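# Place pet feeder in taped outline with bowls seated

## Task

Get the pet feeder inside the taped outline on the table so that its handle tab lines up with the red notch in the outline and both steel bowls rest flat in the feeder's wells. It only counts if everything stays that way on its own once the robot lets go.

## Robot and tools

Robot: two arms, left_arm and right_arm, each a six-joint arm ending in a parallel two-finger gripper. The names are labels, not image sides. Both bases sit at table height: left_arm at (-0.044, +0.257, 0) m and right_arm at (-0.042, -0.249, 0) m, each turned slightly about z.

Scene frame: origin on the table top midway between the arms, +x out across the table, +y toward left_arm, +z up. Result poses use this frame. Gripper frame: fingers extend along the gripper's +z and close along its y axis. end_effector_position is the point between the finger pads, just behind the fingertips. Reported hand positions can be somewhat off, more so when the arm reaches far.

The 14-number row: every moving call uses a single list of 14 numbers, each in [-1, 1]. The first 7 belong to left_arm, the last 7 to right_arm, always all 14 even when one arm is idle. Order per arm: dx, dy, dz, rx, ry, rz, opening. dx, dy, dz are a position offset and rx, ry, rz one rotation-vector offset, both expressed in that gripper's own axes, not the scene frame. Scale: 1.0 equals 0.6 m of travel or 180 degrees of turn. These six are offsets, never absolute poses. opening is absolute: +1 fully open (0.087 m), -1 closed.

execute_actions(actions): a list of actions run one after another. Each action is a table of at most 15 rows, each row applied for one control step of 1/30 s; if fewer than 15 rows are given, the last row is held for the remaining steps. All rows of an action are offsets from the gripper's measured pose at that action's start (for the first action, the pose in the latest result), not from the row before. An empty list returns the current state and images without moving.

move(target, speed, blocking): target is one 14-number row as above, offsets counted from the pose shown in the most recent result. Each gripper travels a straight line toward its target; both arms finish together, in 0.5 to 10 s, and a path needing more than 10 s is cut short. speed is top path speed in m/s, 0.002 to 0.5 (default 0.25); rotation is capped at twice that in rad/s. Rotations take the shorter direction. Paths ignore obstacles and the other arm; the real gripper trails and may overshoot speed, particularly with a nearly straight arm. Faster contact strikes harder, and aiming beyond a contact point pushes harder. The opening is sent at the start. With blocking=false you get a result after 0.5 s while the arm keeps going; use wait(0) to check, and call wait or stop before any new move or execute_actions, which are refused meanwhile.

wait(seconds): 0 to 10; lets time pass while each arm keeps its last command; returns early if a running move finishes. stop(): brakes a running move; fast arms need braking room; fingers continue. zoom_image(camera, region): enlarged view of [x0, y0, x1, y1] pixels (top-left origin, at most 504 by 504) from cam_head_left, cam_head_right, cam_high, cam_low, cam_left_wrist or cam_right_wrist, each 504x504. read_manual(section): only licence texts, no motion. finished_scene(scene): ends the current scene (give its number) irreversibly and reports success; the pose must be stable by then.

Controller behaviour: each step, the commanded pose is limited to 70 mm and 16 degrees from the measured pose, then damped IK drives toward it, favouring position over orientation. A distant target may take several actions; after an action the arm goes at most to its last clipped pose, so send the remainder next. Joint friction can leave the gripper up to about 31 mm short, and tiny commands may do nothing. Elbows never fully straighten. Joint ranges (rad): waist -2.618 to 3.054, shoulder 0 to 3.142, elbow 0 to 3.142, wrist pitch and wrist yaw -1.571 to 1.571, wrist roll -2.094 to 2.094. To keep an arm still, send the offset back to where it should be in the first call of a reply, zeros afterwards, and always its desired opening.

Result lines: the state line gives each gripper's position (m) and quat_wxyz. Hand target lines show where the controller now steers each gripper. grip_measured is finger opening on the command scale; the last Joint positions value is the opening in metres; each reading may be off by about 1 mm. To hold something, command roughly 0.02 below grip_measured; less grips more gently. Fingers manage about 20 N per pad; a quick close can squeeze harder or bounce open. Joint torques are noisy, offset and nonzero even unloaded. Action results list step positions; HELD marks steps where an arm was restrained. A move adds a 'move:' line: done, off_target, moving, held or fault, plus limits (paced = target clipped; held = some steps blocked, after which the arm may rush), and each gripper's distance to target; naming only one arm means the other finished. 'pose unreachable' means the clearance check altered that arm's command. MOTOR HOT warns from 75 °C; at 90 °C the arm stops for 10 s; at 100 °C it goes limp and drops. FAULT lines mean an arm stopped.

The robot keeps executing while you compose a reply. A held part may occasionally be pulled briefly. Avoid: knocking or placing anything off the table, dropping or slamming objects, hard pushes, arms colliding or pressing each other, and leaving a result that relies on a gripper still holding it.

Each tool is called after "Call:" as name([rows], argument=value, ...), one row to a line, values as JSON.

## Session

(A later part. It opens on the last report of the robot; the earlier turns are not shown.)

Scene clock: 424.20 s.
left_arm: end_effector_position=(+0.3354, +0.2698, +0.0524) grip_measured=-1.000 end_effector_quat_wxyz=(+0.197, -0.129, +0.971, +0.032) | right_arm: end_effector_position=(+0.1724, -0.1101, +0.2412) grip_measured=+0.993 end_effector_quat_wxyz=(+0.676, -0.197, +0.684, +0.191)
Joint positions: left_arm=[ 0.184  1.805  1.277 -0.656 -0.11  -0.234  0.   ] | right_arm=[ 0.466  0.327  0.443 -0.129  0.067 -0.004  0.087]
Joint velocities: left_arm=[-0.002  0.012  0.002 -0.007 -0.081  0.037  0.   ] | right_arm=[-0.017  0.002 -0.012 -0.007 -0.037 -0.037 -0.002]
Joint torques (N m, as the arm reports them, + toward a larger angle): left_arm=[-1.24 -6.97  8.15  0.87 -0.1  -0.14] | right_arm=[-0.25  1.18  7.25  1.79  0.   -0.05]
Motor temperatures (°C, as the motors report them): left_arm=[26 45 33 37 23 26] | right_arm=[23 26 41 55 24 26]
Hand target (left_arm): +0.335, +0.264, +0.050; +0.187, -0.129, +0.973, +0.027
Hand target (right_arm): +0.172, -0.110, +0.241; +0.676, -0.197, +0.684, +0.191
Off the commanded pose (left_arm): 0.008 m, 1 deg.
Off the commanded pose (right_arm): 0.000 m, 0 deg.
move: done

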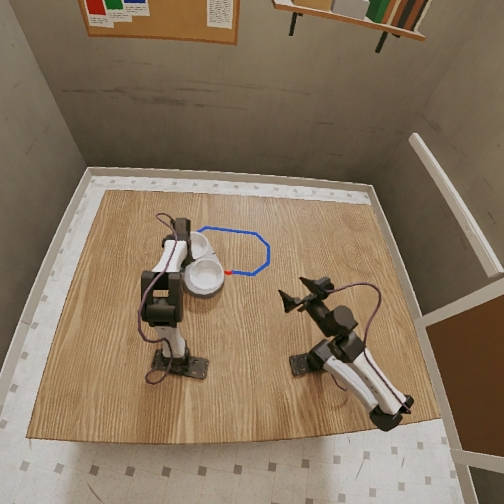

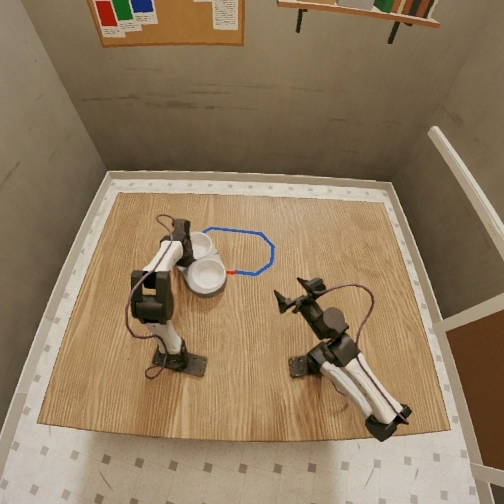

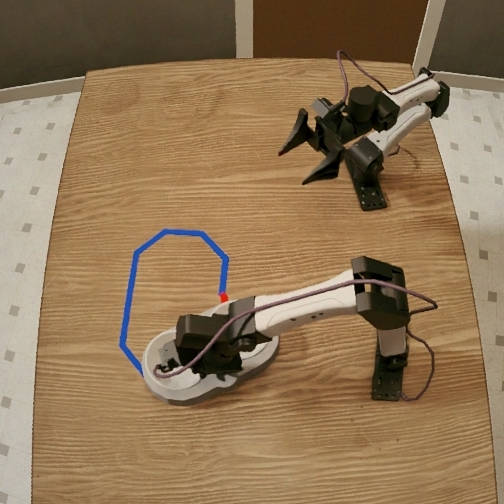

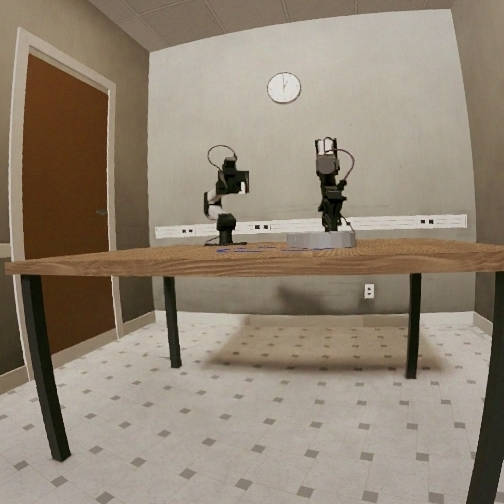

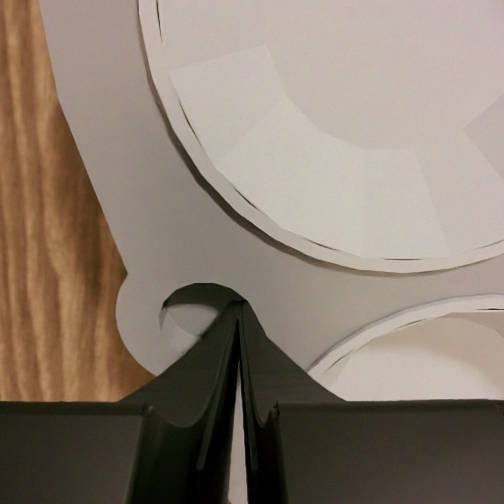

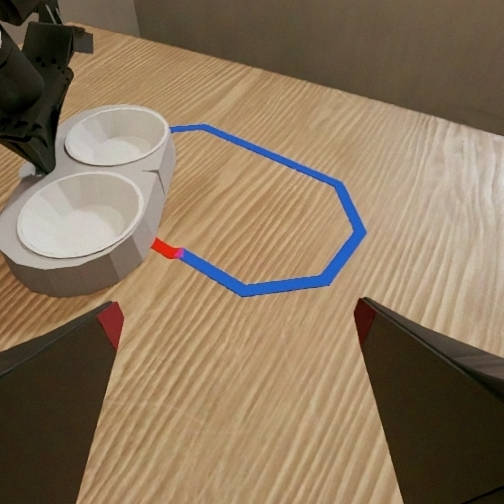

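Call:
move(target=[0.0394,-0.2991,-0.016,0.0242,0.0165,0.0517,-1, 0.3183,0.0092,0.0238,0.0353,0.2457,0.0166,-1], speed=0.13)

Scene clock: 451.63 s.
left_arm: end_effector_position=(+0.3559, +0.0985, +0.0510) grip_measured=-1.000 end_effector_quat_wxyz=(+0.176, -0.045, +0.983, +0.012) | right_arm: end_effector_position=(+0.1755, -0.1032, +0.0446) grip_measured=-1.000 end_effector_quat_wxyz=(+0.365, -0.203, +0.905, +0.080)
Joint positions: left_arm=[-0.229  2.049  1.619 -0.831 -0.173 -0.467  0.   ] | right_arm=[ 0.517  1.029  0.443 -0.233  0.164  0.168  0.   ]
Joint velocities: left_arm=[ 0.002 -0.022  0.007 -0.066 -0.022 -0.022  0.   ] | right_arm=[ 0.022  0.012 -0.002 -0.037 -0.066 -0.022  0.   ]
Joint torques (N m, as the arm reports them, + toward a larger angle): left_arm=[-1.28 -8.93  8.24  0.84 -0.2  -0.12] | right_arm=[-0.66 -1.72  8.52  1.56  0.03  0.02]
Motor temperatures (°C, as the motors report them): left_arm=[26 43 36 37 23 26] | right_arm=[23 26 42 55 24 26]
Hand target (left_arm): +0.356, +0.092, +0.049; +0.172, -0.043, +0.984, +0.010
Hand target (right_arm): +0.181, -0.099, +0.050; +0.372, -0.196, +0.903, +0.086
Off the commanded pose (left_arm): 0.009 m, 1 deg.
Off the commanded pose (right_arm): 0.008 m, 1 deg.
move: done

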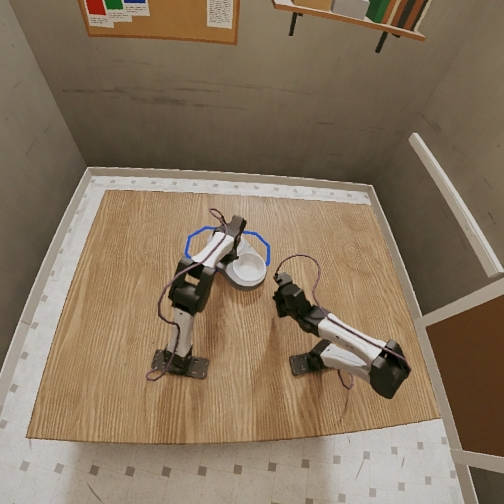

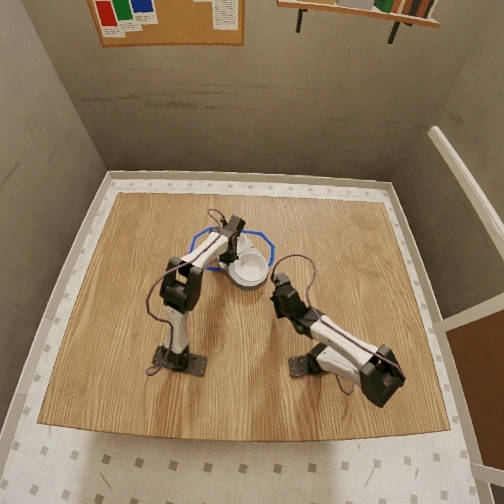

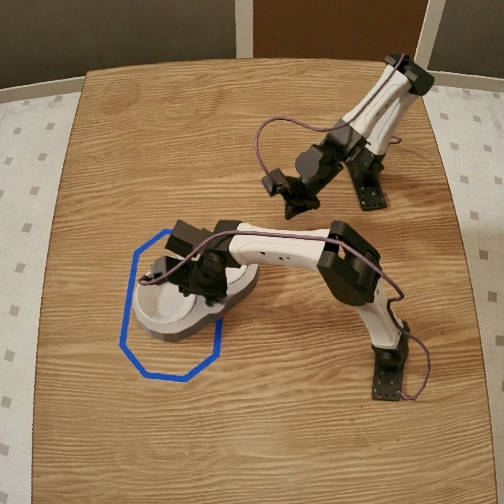

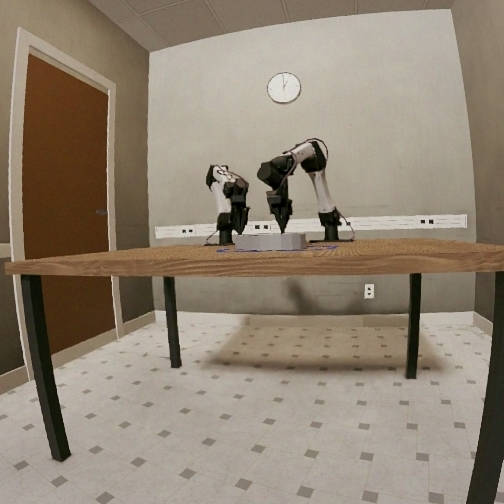

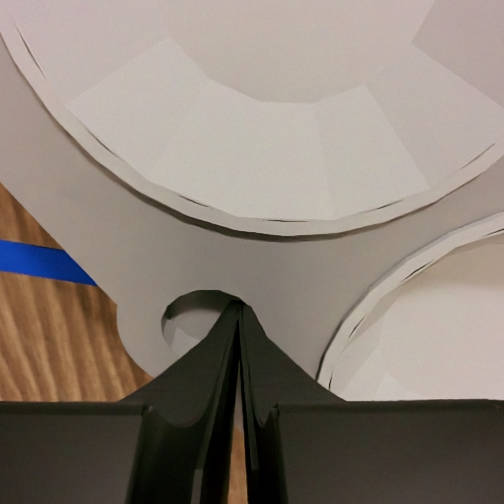

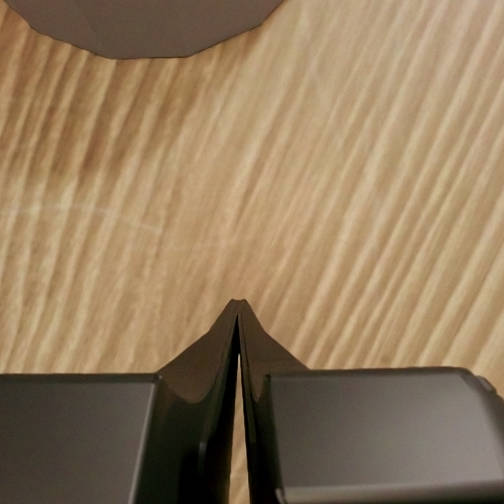

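Call:
move(target=[0,0,0,0,0,0,-1, -0.1755,0,0.1748,0,0,0,-1], speed=0.07)

Scene clock: 496.60 s.
left_arm: end_effector_position=(+0.3604, +0.1085, +0.0517) grip_measured=-1.000 end_effector_quat_wxyz=(+0.186, -0.049, +0.981, +0.033) | right_arm: end_effector_position=(+0.3034, -0.0533, +0.0397) grip_measured=-1.000 end_effector_quat_wxyz=(+0.358, -0.198, +0.911, +0.062)
Joint positions: left_arm=[-0.222  2.049  1.619 -0.829 -0.218 -0.463  0.   ] | right_arm=[ 0.401  1.65   0.893 -0.078  0.116  0.085  0.   ]
Joint velocities: left_arm=[-0.012  0.012 -0.017  0.051 -0.051 -0.022  0.   ] | right_arm=[ 0.007 -0.007  0.007  0.037 -0.095  0.037  0.   ]
Joint torques (N m, as the arm reports them, + toward a larger angle): left_arm=[ -0.88 -10.18   6.94   0.88   0.18  -0.09] | right_arm=[-0.15 -6.08  8.57  1.72 -0.26 -0.05]
Motor temperatures (°C, as the motors report them): left_arm=[26 46 37 36 23 26] | right_arm=[23 26 46 54 24 26]
Hand target (left_arm): +0.356, +0.099, +0.051; +0.176, -0.045, +0.983, +0.013
Hand target (right_arm): +0.311, -0.041, +0.043; +0.365, -0.203, +0.905, +0.080
Off the commanded pose (left_arm): 0.011 m, 3 deg.
Off the commanded pose (right_arm): 0.015 m, 2 deg.
move: off_target (left_arm, right_arm)

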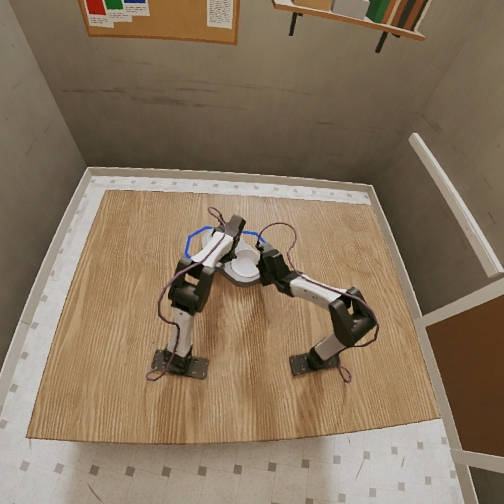

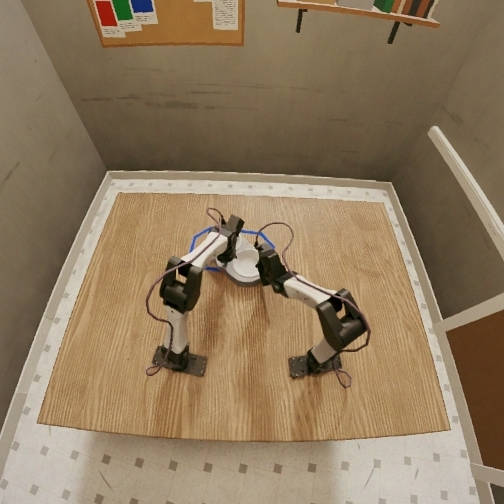

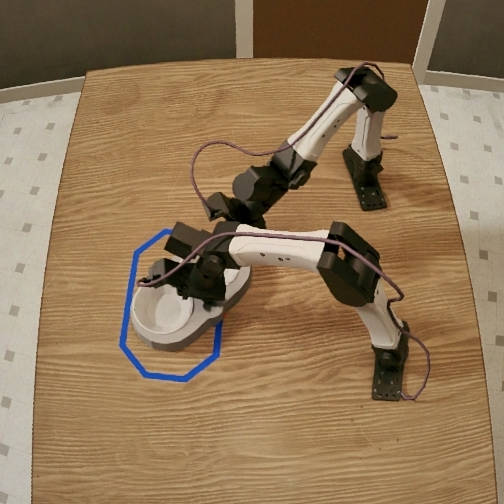

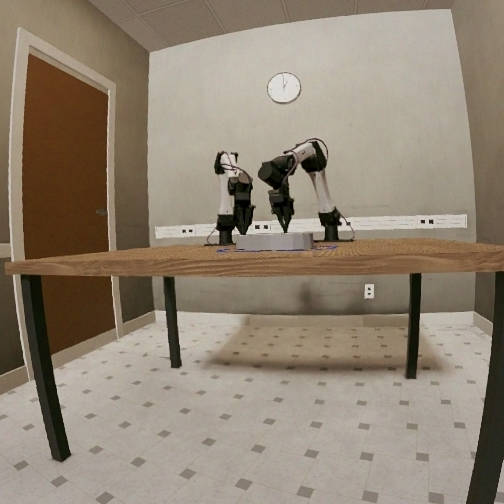

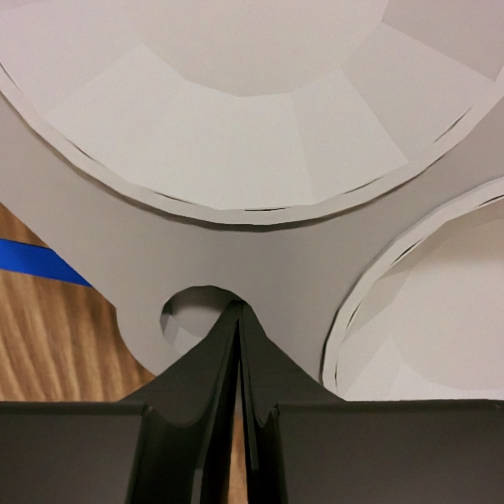

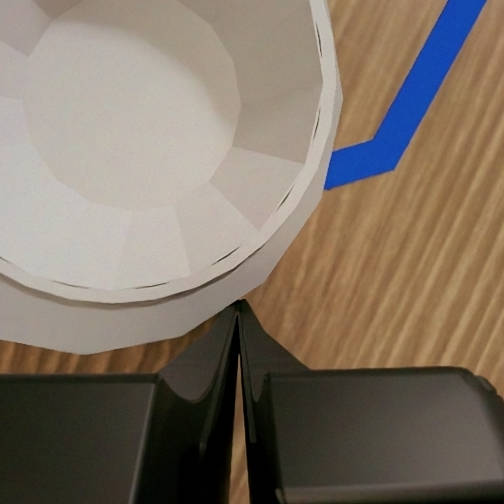

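Call:
move(target=[0.0225,-0.0252,-0.0072,0.0815,-0.0494,0.1351,-1, 0.0258,0.0737,-0.0272,0,0,0,-1], speed=0.13)

Scene clock: 569.83 s.
left_arm: end_effector_position=(+0.3542, +0.1114, +0.0499) grip_measured=-1.000 end_effector_quat_wxyz=(+0.253, +0.173, +0.952, -0.004) | right_arm: end_effector_position=(+0.2704, -0.0338, +0.0383) grip_measured=-1.000 end_effector_quat_wxyz=(+0.353, -0.195, +0.915, +0.035)
Joint positions: left_arm=[-0.213  1.879  1.328 -0.516 -0.093 -0.003  0.   ] | right_arm=[ 0.545  1.62   0.871 -0.136  0.257  0.189  0.   ]
Joint velocities: left_arm=[ 0.002  0.017  0.007 -0.007  0.037  0.022  0.   ] | right_arm=[ 0.022 -0.007 -0.007 -0.051 -0.051  0.007  0.   ]
Joint torques (N m, as the arm reports them, + toward a larger angle): left_arm=[-1.15 -9.72  5.68  1.41  0.72 -0.14] | right_arm=[ 0.86 -8.08  5.24  1.7  -0.2   0.13]
Motor temperatures (°C, as the motors report them): left_arm=[26 52 36 35 23 26] | right_arm=[23 30 49 56 24 26]
Hand target (left_arm): +0.347, +0.093, +0.050; +0.251, +0.185, +0.949, -0.049
Hand target (right_arm): +0.265, -0.022, +0.040; +0.357, -0.198, +0.911, +0.061
Off the commanded pose (left_arm): 0.020 m, 5 deg.
Off the commanded pose (right_arm): 0.013 m, 3 deg.
move: off_target (left_arm, right_arm)

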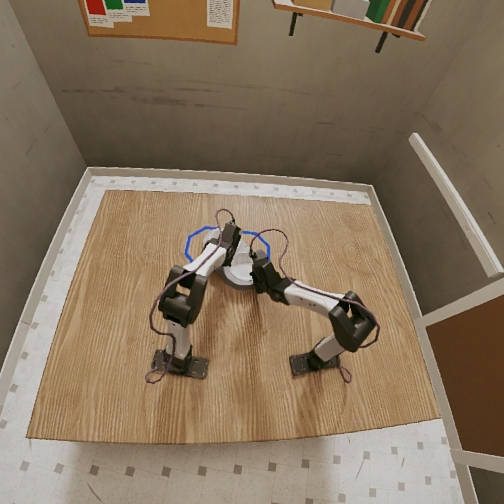

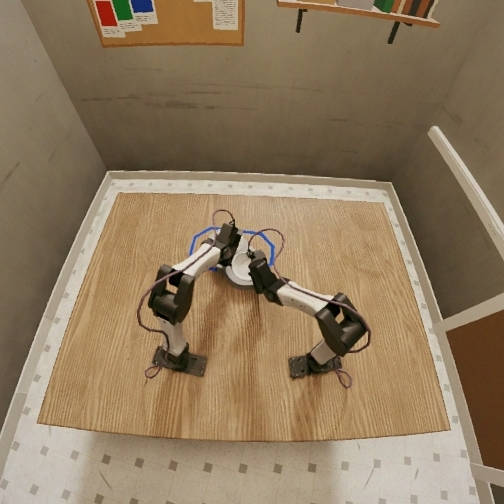

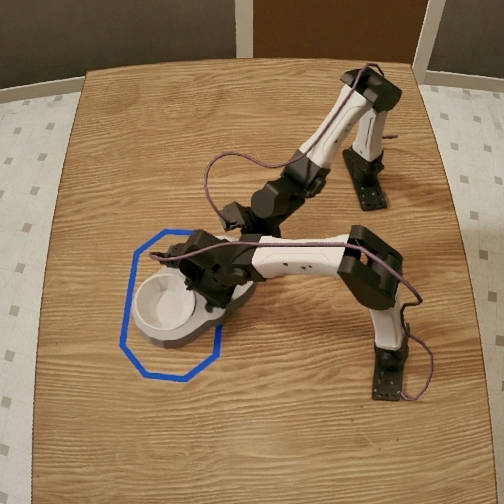

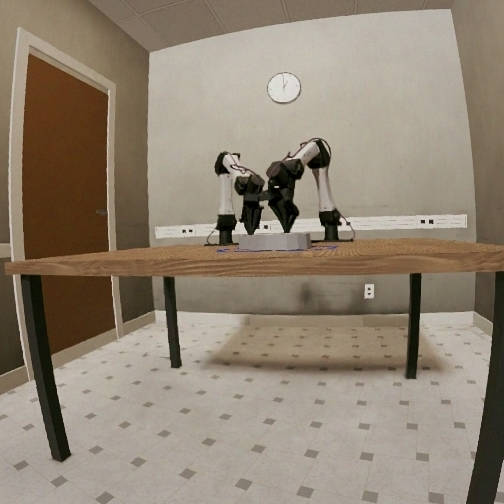

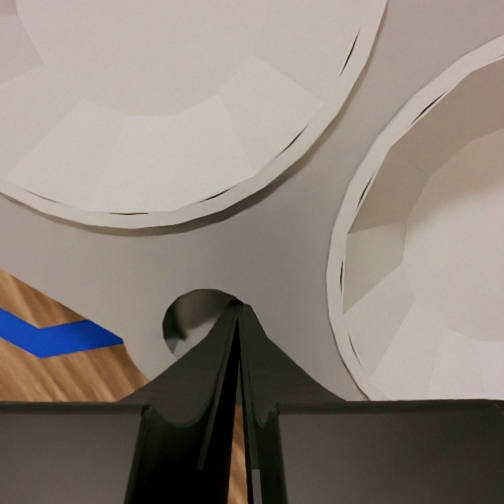

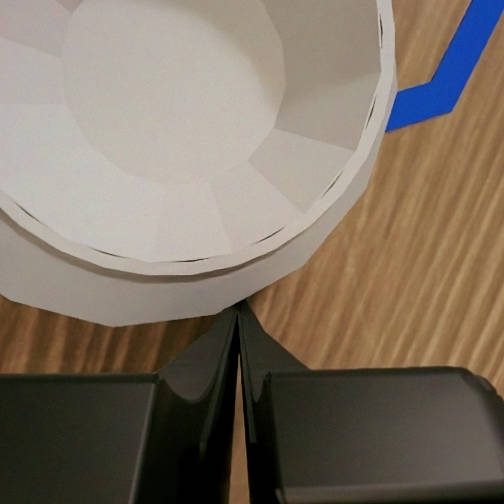

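Call:
move(target=[-0.0082,-0.0422,0.0007,0,0,0,-1, 0.0272,0.109,-0.025,-0.1024,-0.0619,0.5044,-1], speed=0.3)

Scene clock: 686.83 s.
left_arm: end_effector_position=(+0.3493, +0.0950, +0.0502) grip_measured=-1.000 end_effector_quat_wxyz=(+0.254, +0.170, +0.952, +0.001) | right_arm: end_effector_position=(+0.2321, +0.0239, +0.0428) grip_measured=-1.000 end_effector_quat_wxyz=(+0.273, +0.461, +0.726, +0.432)
Joint positions: left_arm=[-0.263  1.889  1.342 -0.526 -0.13  -0.052  0.   ] | right_arm=[0.681 1.604 0.358 0.713 0.345 1.77  0.   ]
Joint velocities: left_arm=[-0.007 -0.022 -0.002 -0.022 -0.051 -0.022  0.   ] | right_arm=[ 0.017 -0.007 -0.007 -0.022  0.022  0.066  0.   ]
Joint torques (N m, as the arm reports them, + toward a larger angle): left_arm=[-1.51 -7.9   8.51  1.18 -0.14 -0.13] | right_arm=[ 0.33 -4.48  3.18  1.71  0.19 -0.03]
Motor temperatures (°C, as the motors report them): left_arm=[26 53 35 37 25 26] | right_arm=[23 36 41 57 24 26]
Hand target (left_arm): +0.350, +0.087, +0.050; +0.253, +0.173, +0.952, -0.004
Hand target (right_arm): +0.226, +0.019, +0.032; +0.271, +0.463, +0.731, +0.421
Off the commanded pose (left_arm): 0.009 m, 1 deg.
Off the commanded pose (right_arm): 0.013 m, 1 deg.
move: off_target (right_arm)

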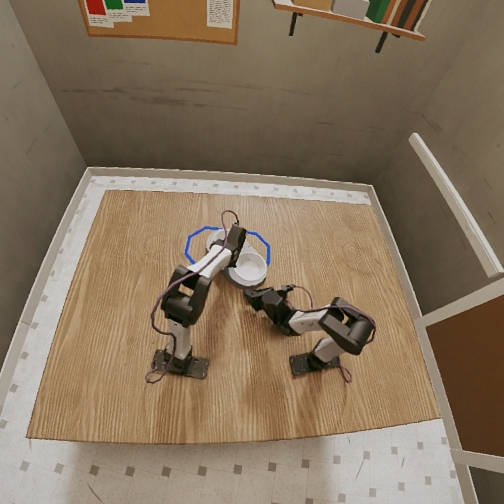

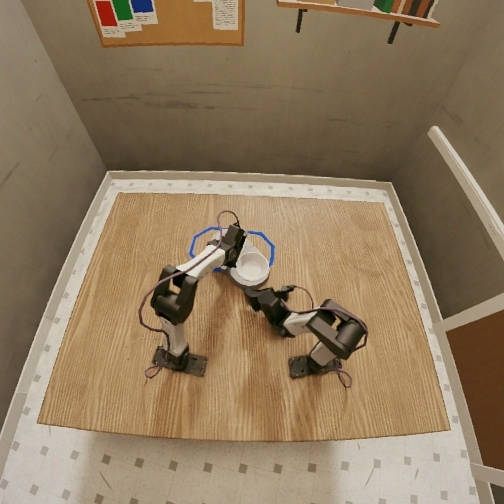

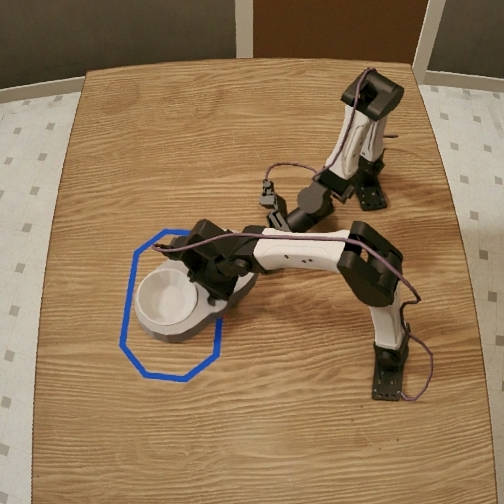

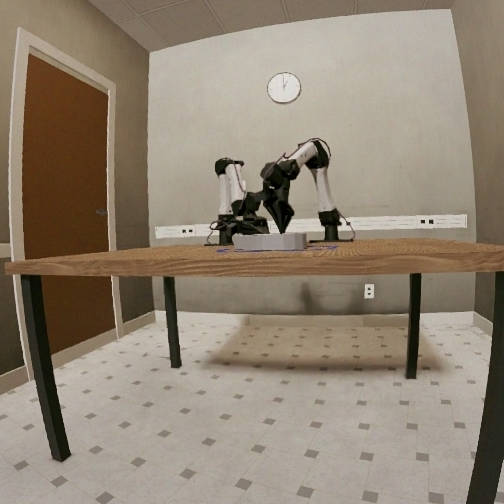

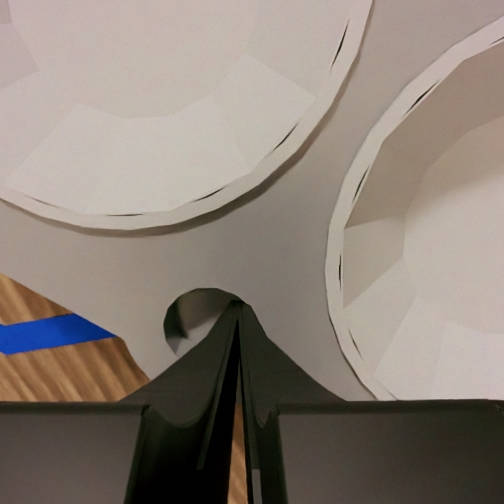

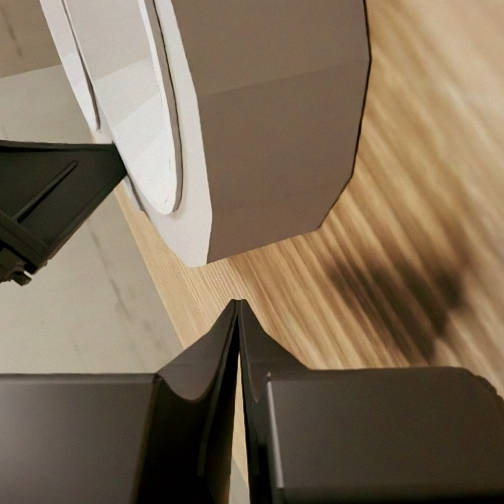

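Call:
move(target=[0.0172,-0.0013,-0.0093,0,0,0,-1, -0.0718,0.0417,0.1067,0,0,0,-1], speed=0.05)

Scene clock: 709.30 s.
left_arm: end_effector_position=(+0.3512, +0.0998, +0.0548) grip_measured=-1.000 end_effector_quat_wxyz=(+0.272, +0.165, +0.948, +0.011) | right_arm: end_effector_position=(+0.3025, +0.0062, +0.0261) grip_measured=-1.000 end_effector_quat_wxyz=(+0.268, +0.467, +0.732, +0.417)
Joint positions: left_arm=[-0.263  1.86   1.308 -0.489 -0.159 -0.05   0.   ] | right_arm=[0.445 1.801 0.525 0.735 0.146 1.654 0.   ]
Joint velocities: left_arm=[-0.007  0.007  0.002 -0.007 -0.066 -0.081  0.   ] | right_arm=[ 0.012  0.002  0.002  0.051 -0.081 -0.007  0.   ]
Joint torques (N m, as the arm reports them, + toward a larger angle): left_arm=[-0.7  -9.68  5.34  1.04  0.06 -0.11] | right_arm=[-0.72 -6.25  7.06  1.87 -0.02 -0.23]
Motor temperatures (°C, as the motors report them): left_arm=[26 52 37 37 24 26] | right_arm=[23 33 39 57 24 26]
Hand target (left_arm): +0.338, +0.098, +0.050; +0.254, +0.170, +0.952, +0.002
Hand target (right_arm): +0.312, +0.012, +0.035; +0.272, +0.461, +0.726, +0.433
Off the commanded pose (left_arm): 0.014 m, 2 deg.
Off the commanded pose (right_arm): 0.015 m, 2 deg.
move: off_target (left_arm, right_arm)

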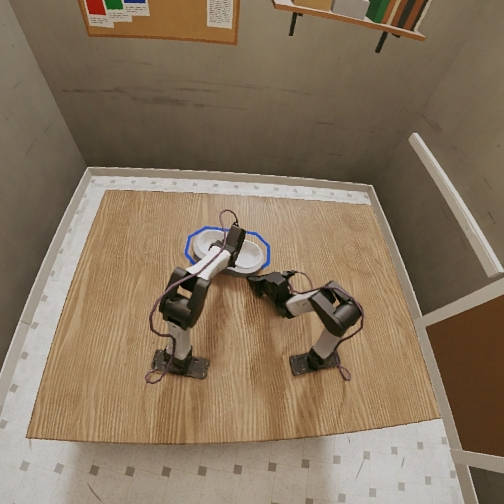

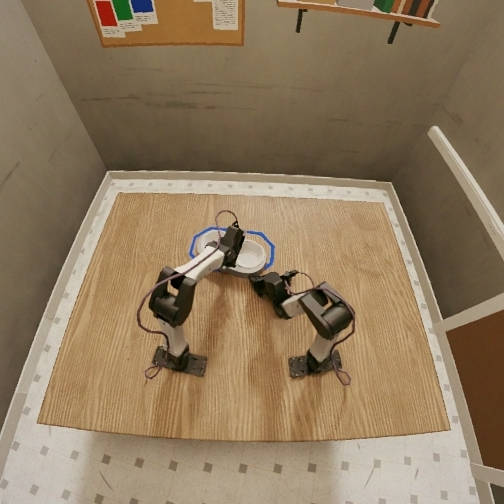

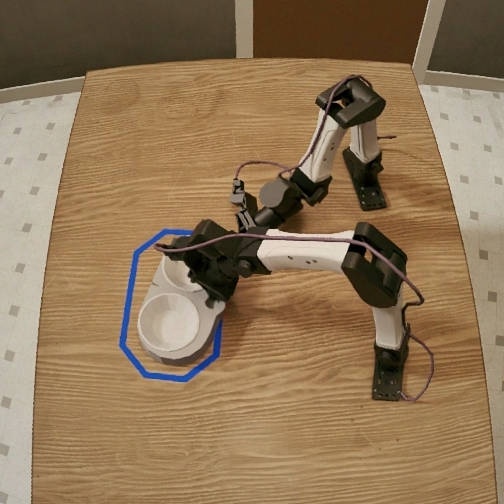

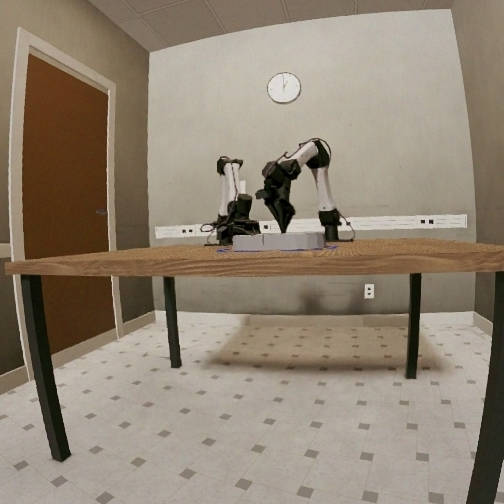

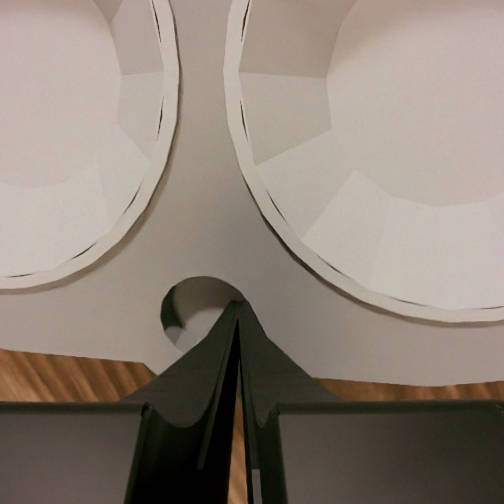

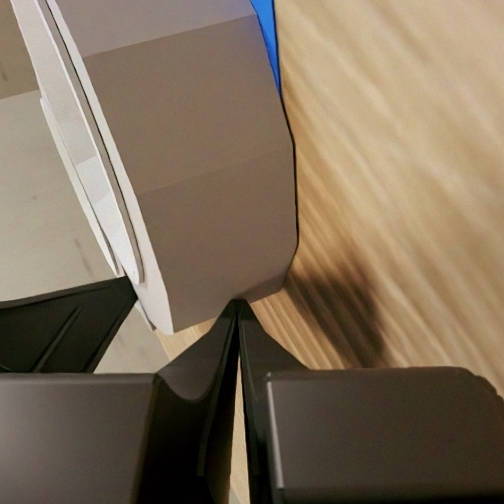

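Call:
execute_actions(actions=[])

Scene clock: 725.03 s.
left_arm: end_effector_position=(+0.3512, +0.0998, +0.0548) grip_measured=-1.000 end_effector_quat_wxyz=(+0.272, +0.165, +0.948, +0.011) | right_arm: end_effector_position=(+0.3021, +0.0070, +0.0266) grip_measured=-1.000 end_effector_quat_wxyz=(+0.267, +0.466, +0.733, +0.419)
Joint positions: left_arm=[-0.263  1.86   1.308 -0.489 -0.159 -0.05   0.   ] | right_arm=[0.445 1.801 0.525 0.737 0.141 1.654 0.   ]
Joint velocities: left_arm=[ 0.007  0.007  0.022  0.022 -0.081 -0.037  0.   ] | right_arm=[-0.012  0.002 -0.012  0.095  0.022 -0.007  0.   ]
Joint torques (N m, as the arm reports them, + toward a larger angle): left_arm=[-0.72 -9.68  5.36  1.05  0.07 -0.11] | right_arm=[-0.72 -6.    6.95  1.89  0.04 -0.19]
Motor temperatures (°C, as the motors report them): left_arm=[26 53 36 36 24 26] | right_arm=[23 33 41 59 24 26]
Hand target (left_arm): +0.338, +0.098, +0.050; +0.254, +0.170, +0.952, +0.002
Hand target (right_arm): +0.312, +0.012, +0.035; +0.272, +0.461, +0.726, +0.432
Off the commanded pose (left_arm): 0.014 m, 2 deg.
Off the commanded pose (right_arm): 0.014 m, 2 deg.

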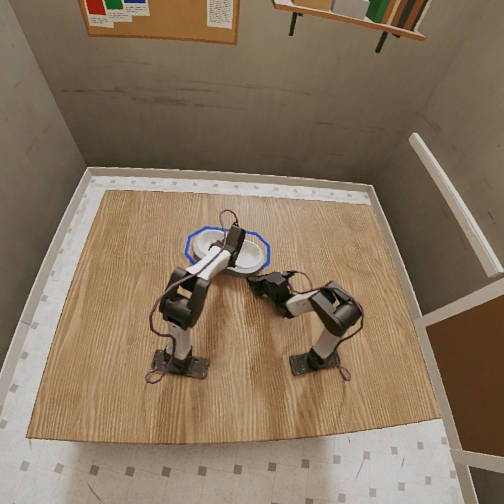

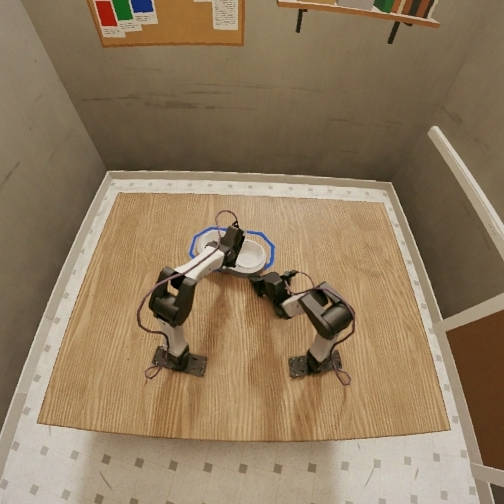

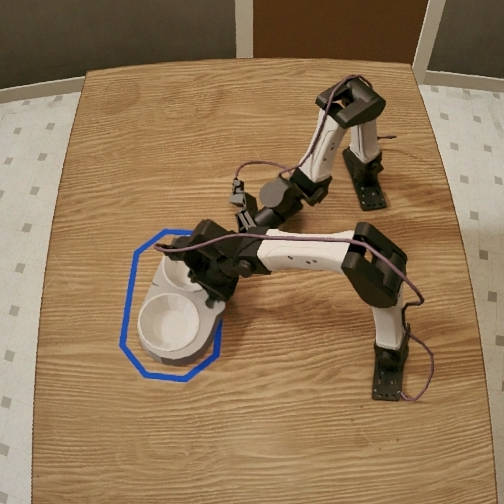

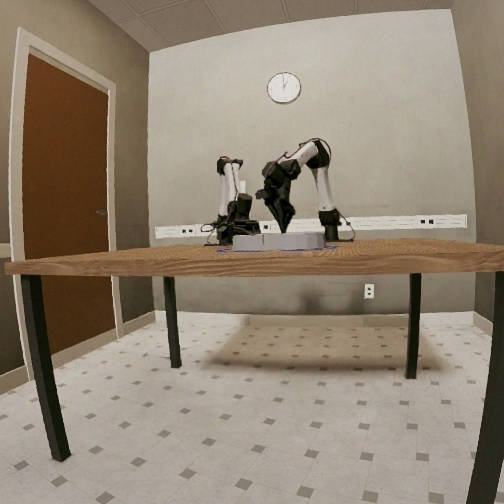

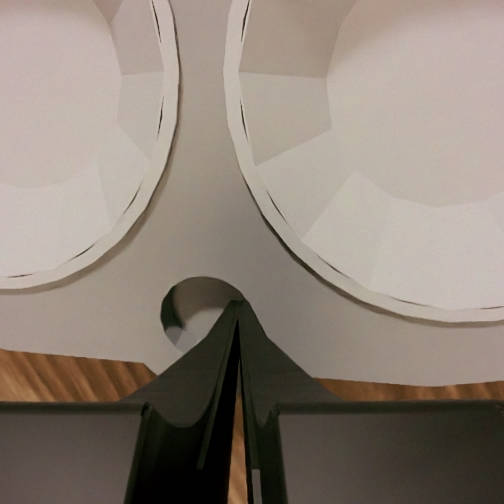

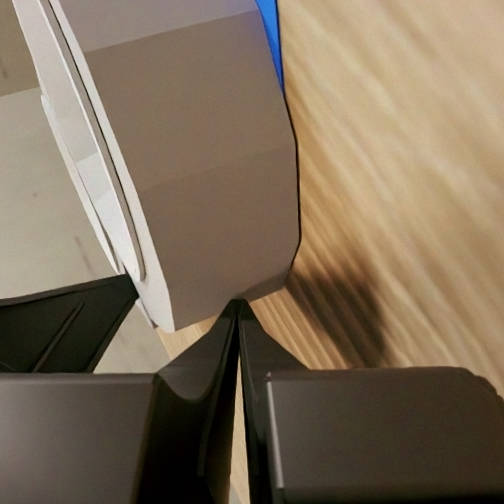

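Call:
move(target=[0.0207,-0.0105,-0.0045,0,0,0,-1,-0.0195,0.0438,0.0449,0,0,0,-1], speed=0.04)

Scene clock: 747.43 s.
left_arm: end_effector_position=(+0.3515, +0.1060, +0.0548) grip_measured=-1.000 end_effector_quat_wxyz=(+0.286, +0.157, +0.945, +0.024) | right_arm: end_effector_position=(+0.3309, +0.0045, +0.0273) grip_measured=-1.000 end_effector_quat_wxyz=(+0.265, +0.472, +0.738, +0.403)
Joint positions: left_arm=[-0.263  1.837  1.267 -0.448 -0.192 -0.053  0.   ] | right_arm=[0.39  1.842 0.642 0.632 0.107 1.626 0.   ]
Joint velocities: left_arm=[-0.012 -0.012 -0.002  0.007 -0.022 -0.066  0.   ] | right_arm=[-0.017  0.002 -0.012 -0.022 -0.066 -0.022  0.   ]
Joint torques (N m, as the arm reports them, + toward a larger angle): left_arm=[-1.79 -9.38  5.28  1.17  0.02 -0.18] | right_arm=[-0.6  -7.13  7.48  1.83 -0.13 -0.16]
Motor temperatures (°C, as the motors report them): left_arm=[26 54 35 36 24 26] | right_arm=[23 33 42 60 24 26]
Hand target (left_arm): +0.338, +0.099, +0.050; +0.272, +0.165, +0.948, +0.011
Hand target (right_arm): +0.340, +0.011, +0.037; +0.267, +0.466, +0.732, +0.419
Off the commanded pose (left_arm): 0.016 m, 2 deg.
Off the commanded pose (right_arm): 0.014 m, 2 deg.
move: off_target (left_arm, right_arm)

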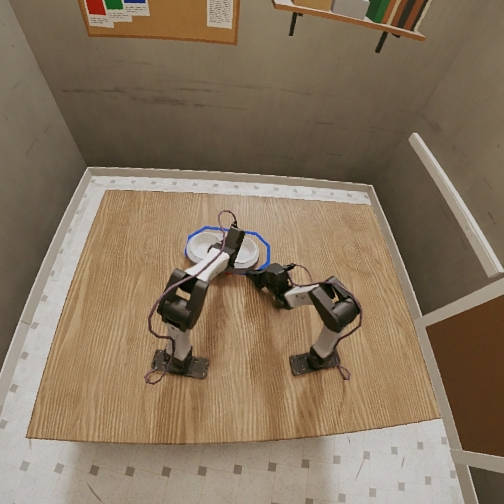

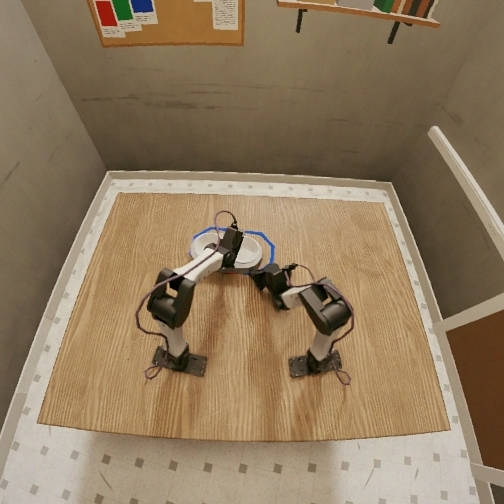

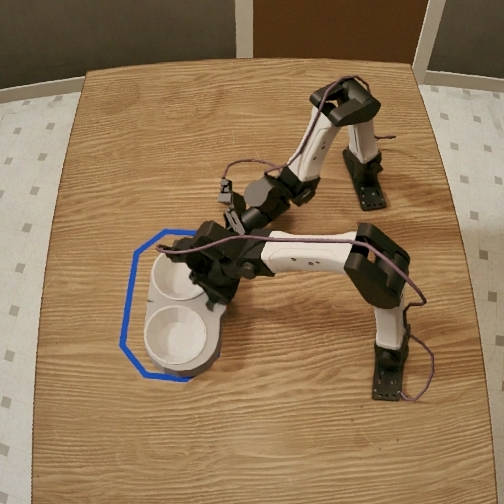

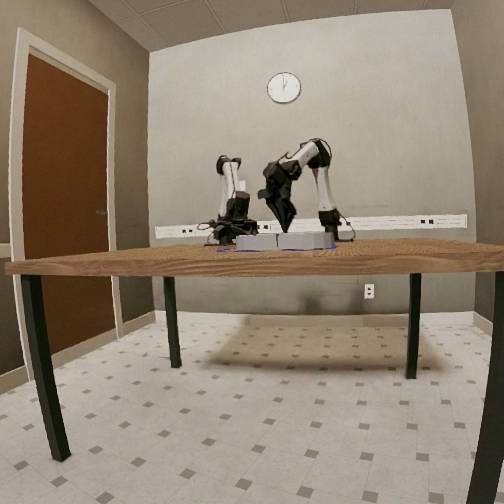

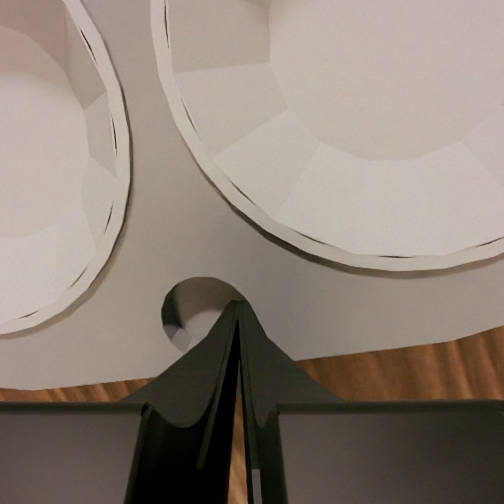

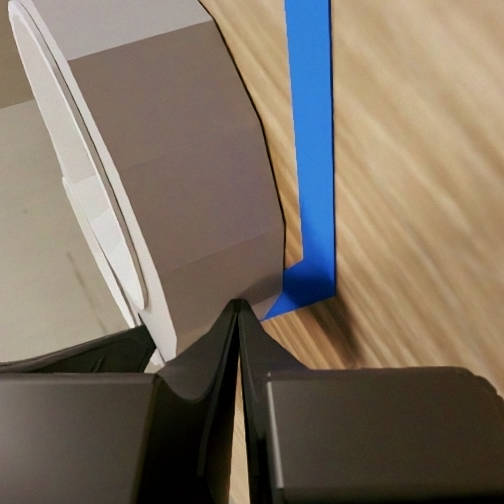

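Call:
zoom_image(camera="cam_high", region=[90, 200, 290, 400])

Call:
zoom_image(camera="cam_head_left", region=[160, 200, 300, 300])

Region (90, 200, 290, 400) of cam_high's 504x504 image, scaled by 2.520, with more detail than that image has.

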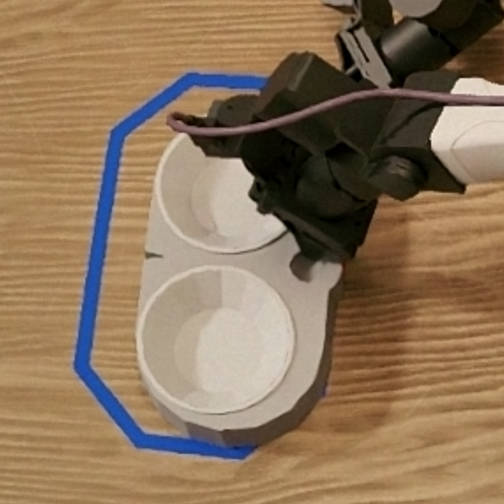

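Region (160, 200, 300, 300) of cam_head_left's 504x504 image, scaled by 3.600, with more detail than that image has; it fills the top 360 rows of this view, and the rest is white.

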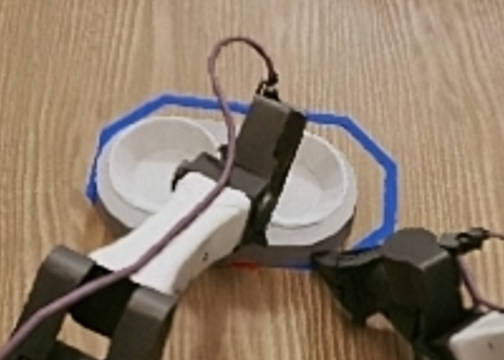

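Call:
move(target=[-0.0337,-0.037,0.0255,0,0,0,-1,0.0213,-0.0086,-0.0476,0,0,0,-1], speed=0.03)

Scene clock: 806.47 s.
left_arm: end_effector_position=(+0.3687, +0.0856, +0.0522) grip_measured=-1.000 end_effector_quat_wxyz=(+0.287, +0.155, +0.945, +0.028) | right_arm: end_effector_position=(+0.3085, +0.0089, +0.0429) grip_measured=-1.000 end_effector_quat_wxyz=(+0.268, +0.468, +0.735, +0.411)
Joint positions: left_arm=[-0.296  1.929  1.379 -0.473 -0.219 -0.083  0.   ] | right_arm=[0.443 1.739 0.577 0.61  0.149 1.651 0.   ]
Joint velocities: left_arm=[-0.002  0.012  0.022 -0.007 -0.066 -0.022  0.   ] | right_arm=[ 0.002 -0.002 -0.017 -0.037  0.007 -0.051  0.   ]
Joint torques (N m, as the arm reports them, + toward a larger angle): left_arm=[-1.39 -8.09  8.39  1.27 -0.2  -0.13] | right_arm=[ 0.28 -8.25  3.5   1.5   0.16 -0.04]
Motor temperatures (°C, as the motors report them): left_arm=[26 55 35 36 24 26] | right_arm=[23 35 45 60 24 26]
Hand target (left_arm): +0.369, +0.078, +0.050; +0.286, +0.157, +0.945, +0.024
Hand target (right_arm): +0.301, +0.006, +0.038; +0.265, +0.472, +0.738, +0.403
Off the commanded pose (left_arm): 0.008 m, 1 deg.
Off the commanded pose (right_arm): 0.010 m, 1 deg.
move: done

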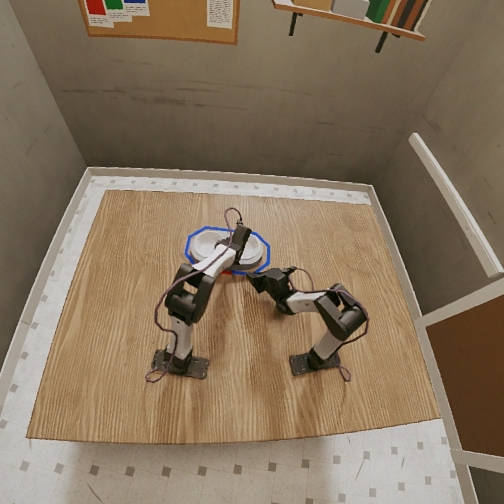

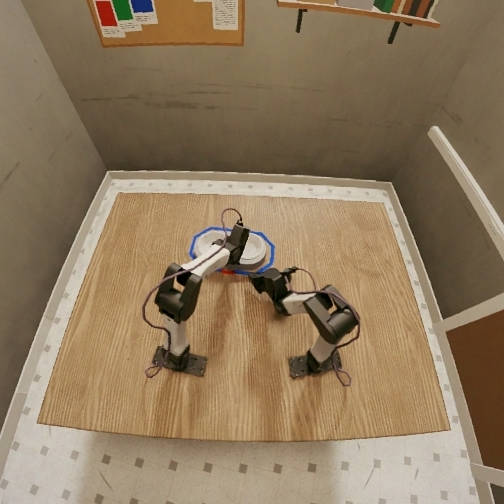

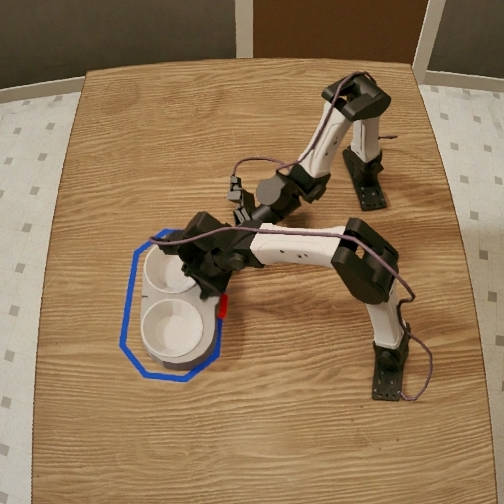

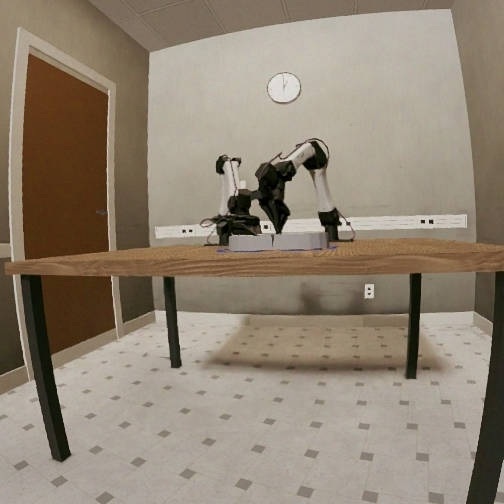

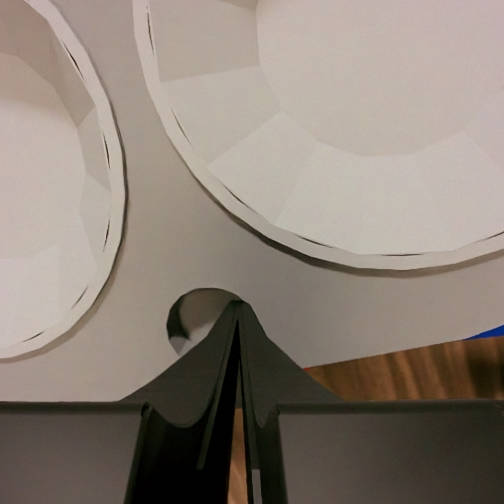

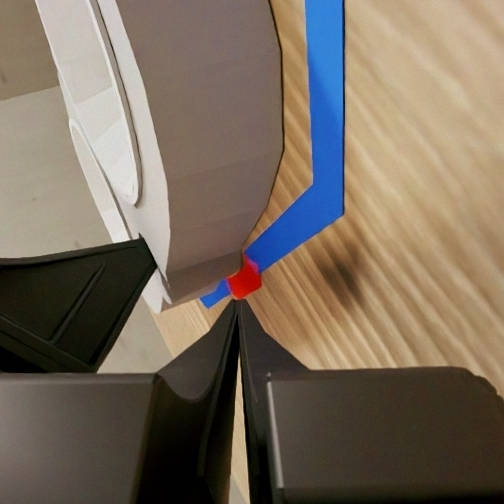

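Call:
zoom_image(camera="cam_high", region=[90, 200, 290, 400])

Call:
zoom_image(camera="cam_head_right", region=[165, 200, 305, 300])

Region (90, 200, 290, 400) of cam_high's 504x504 image, scaled by 2.520, with more detail than that image has.

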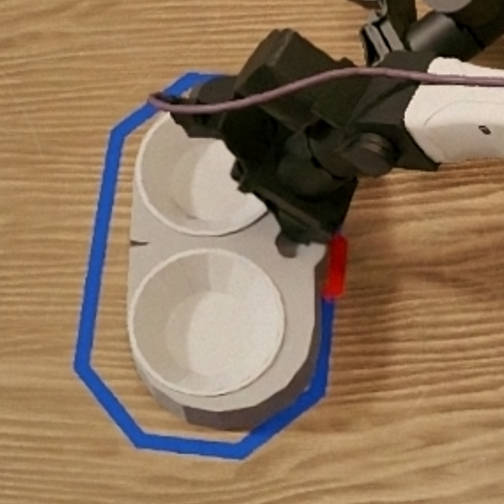

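Region (165, 200, 305, 300) of cam_head_right's 504x504 image, scaled by 3.600, with more detail than that image has; it fills the top 360 rows of this view, and the rest is white.

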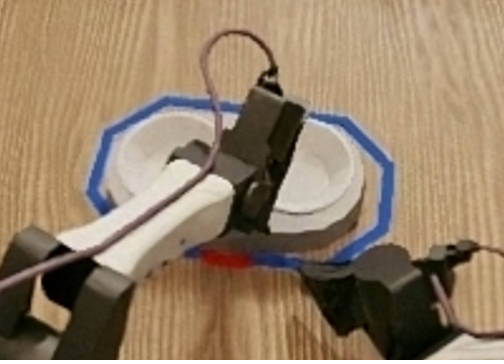

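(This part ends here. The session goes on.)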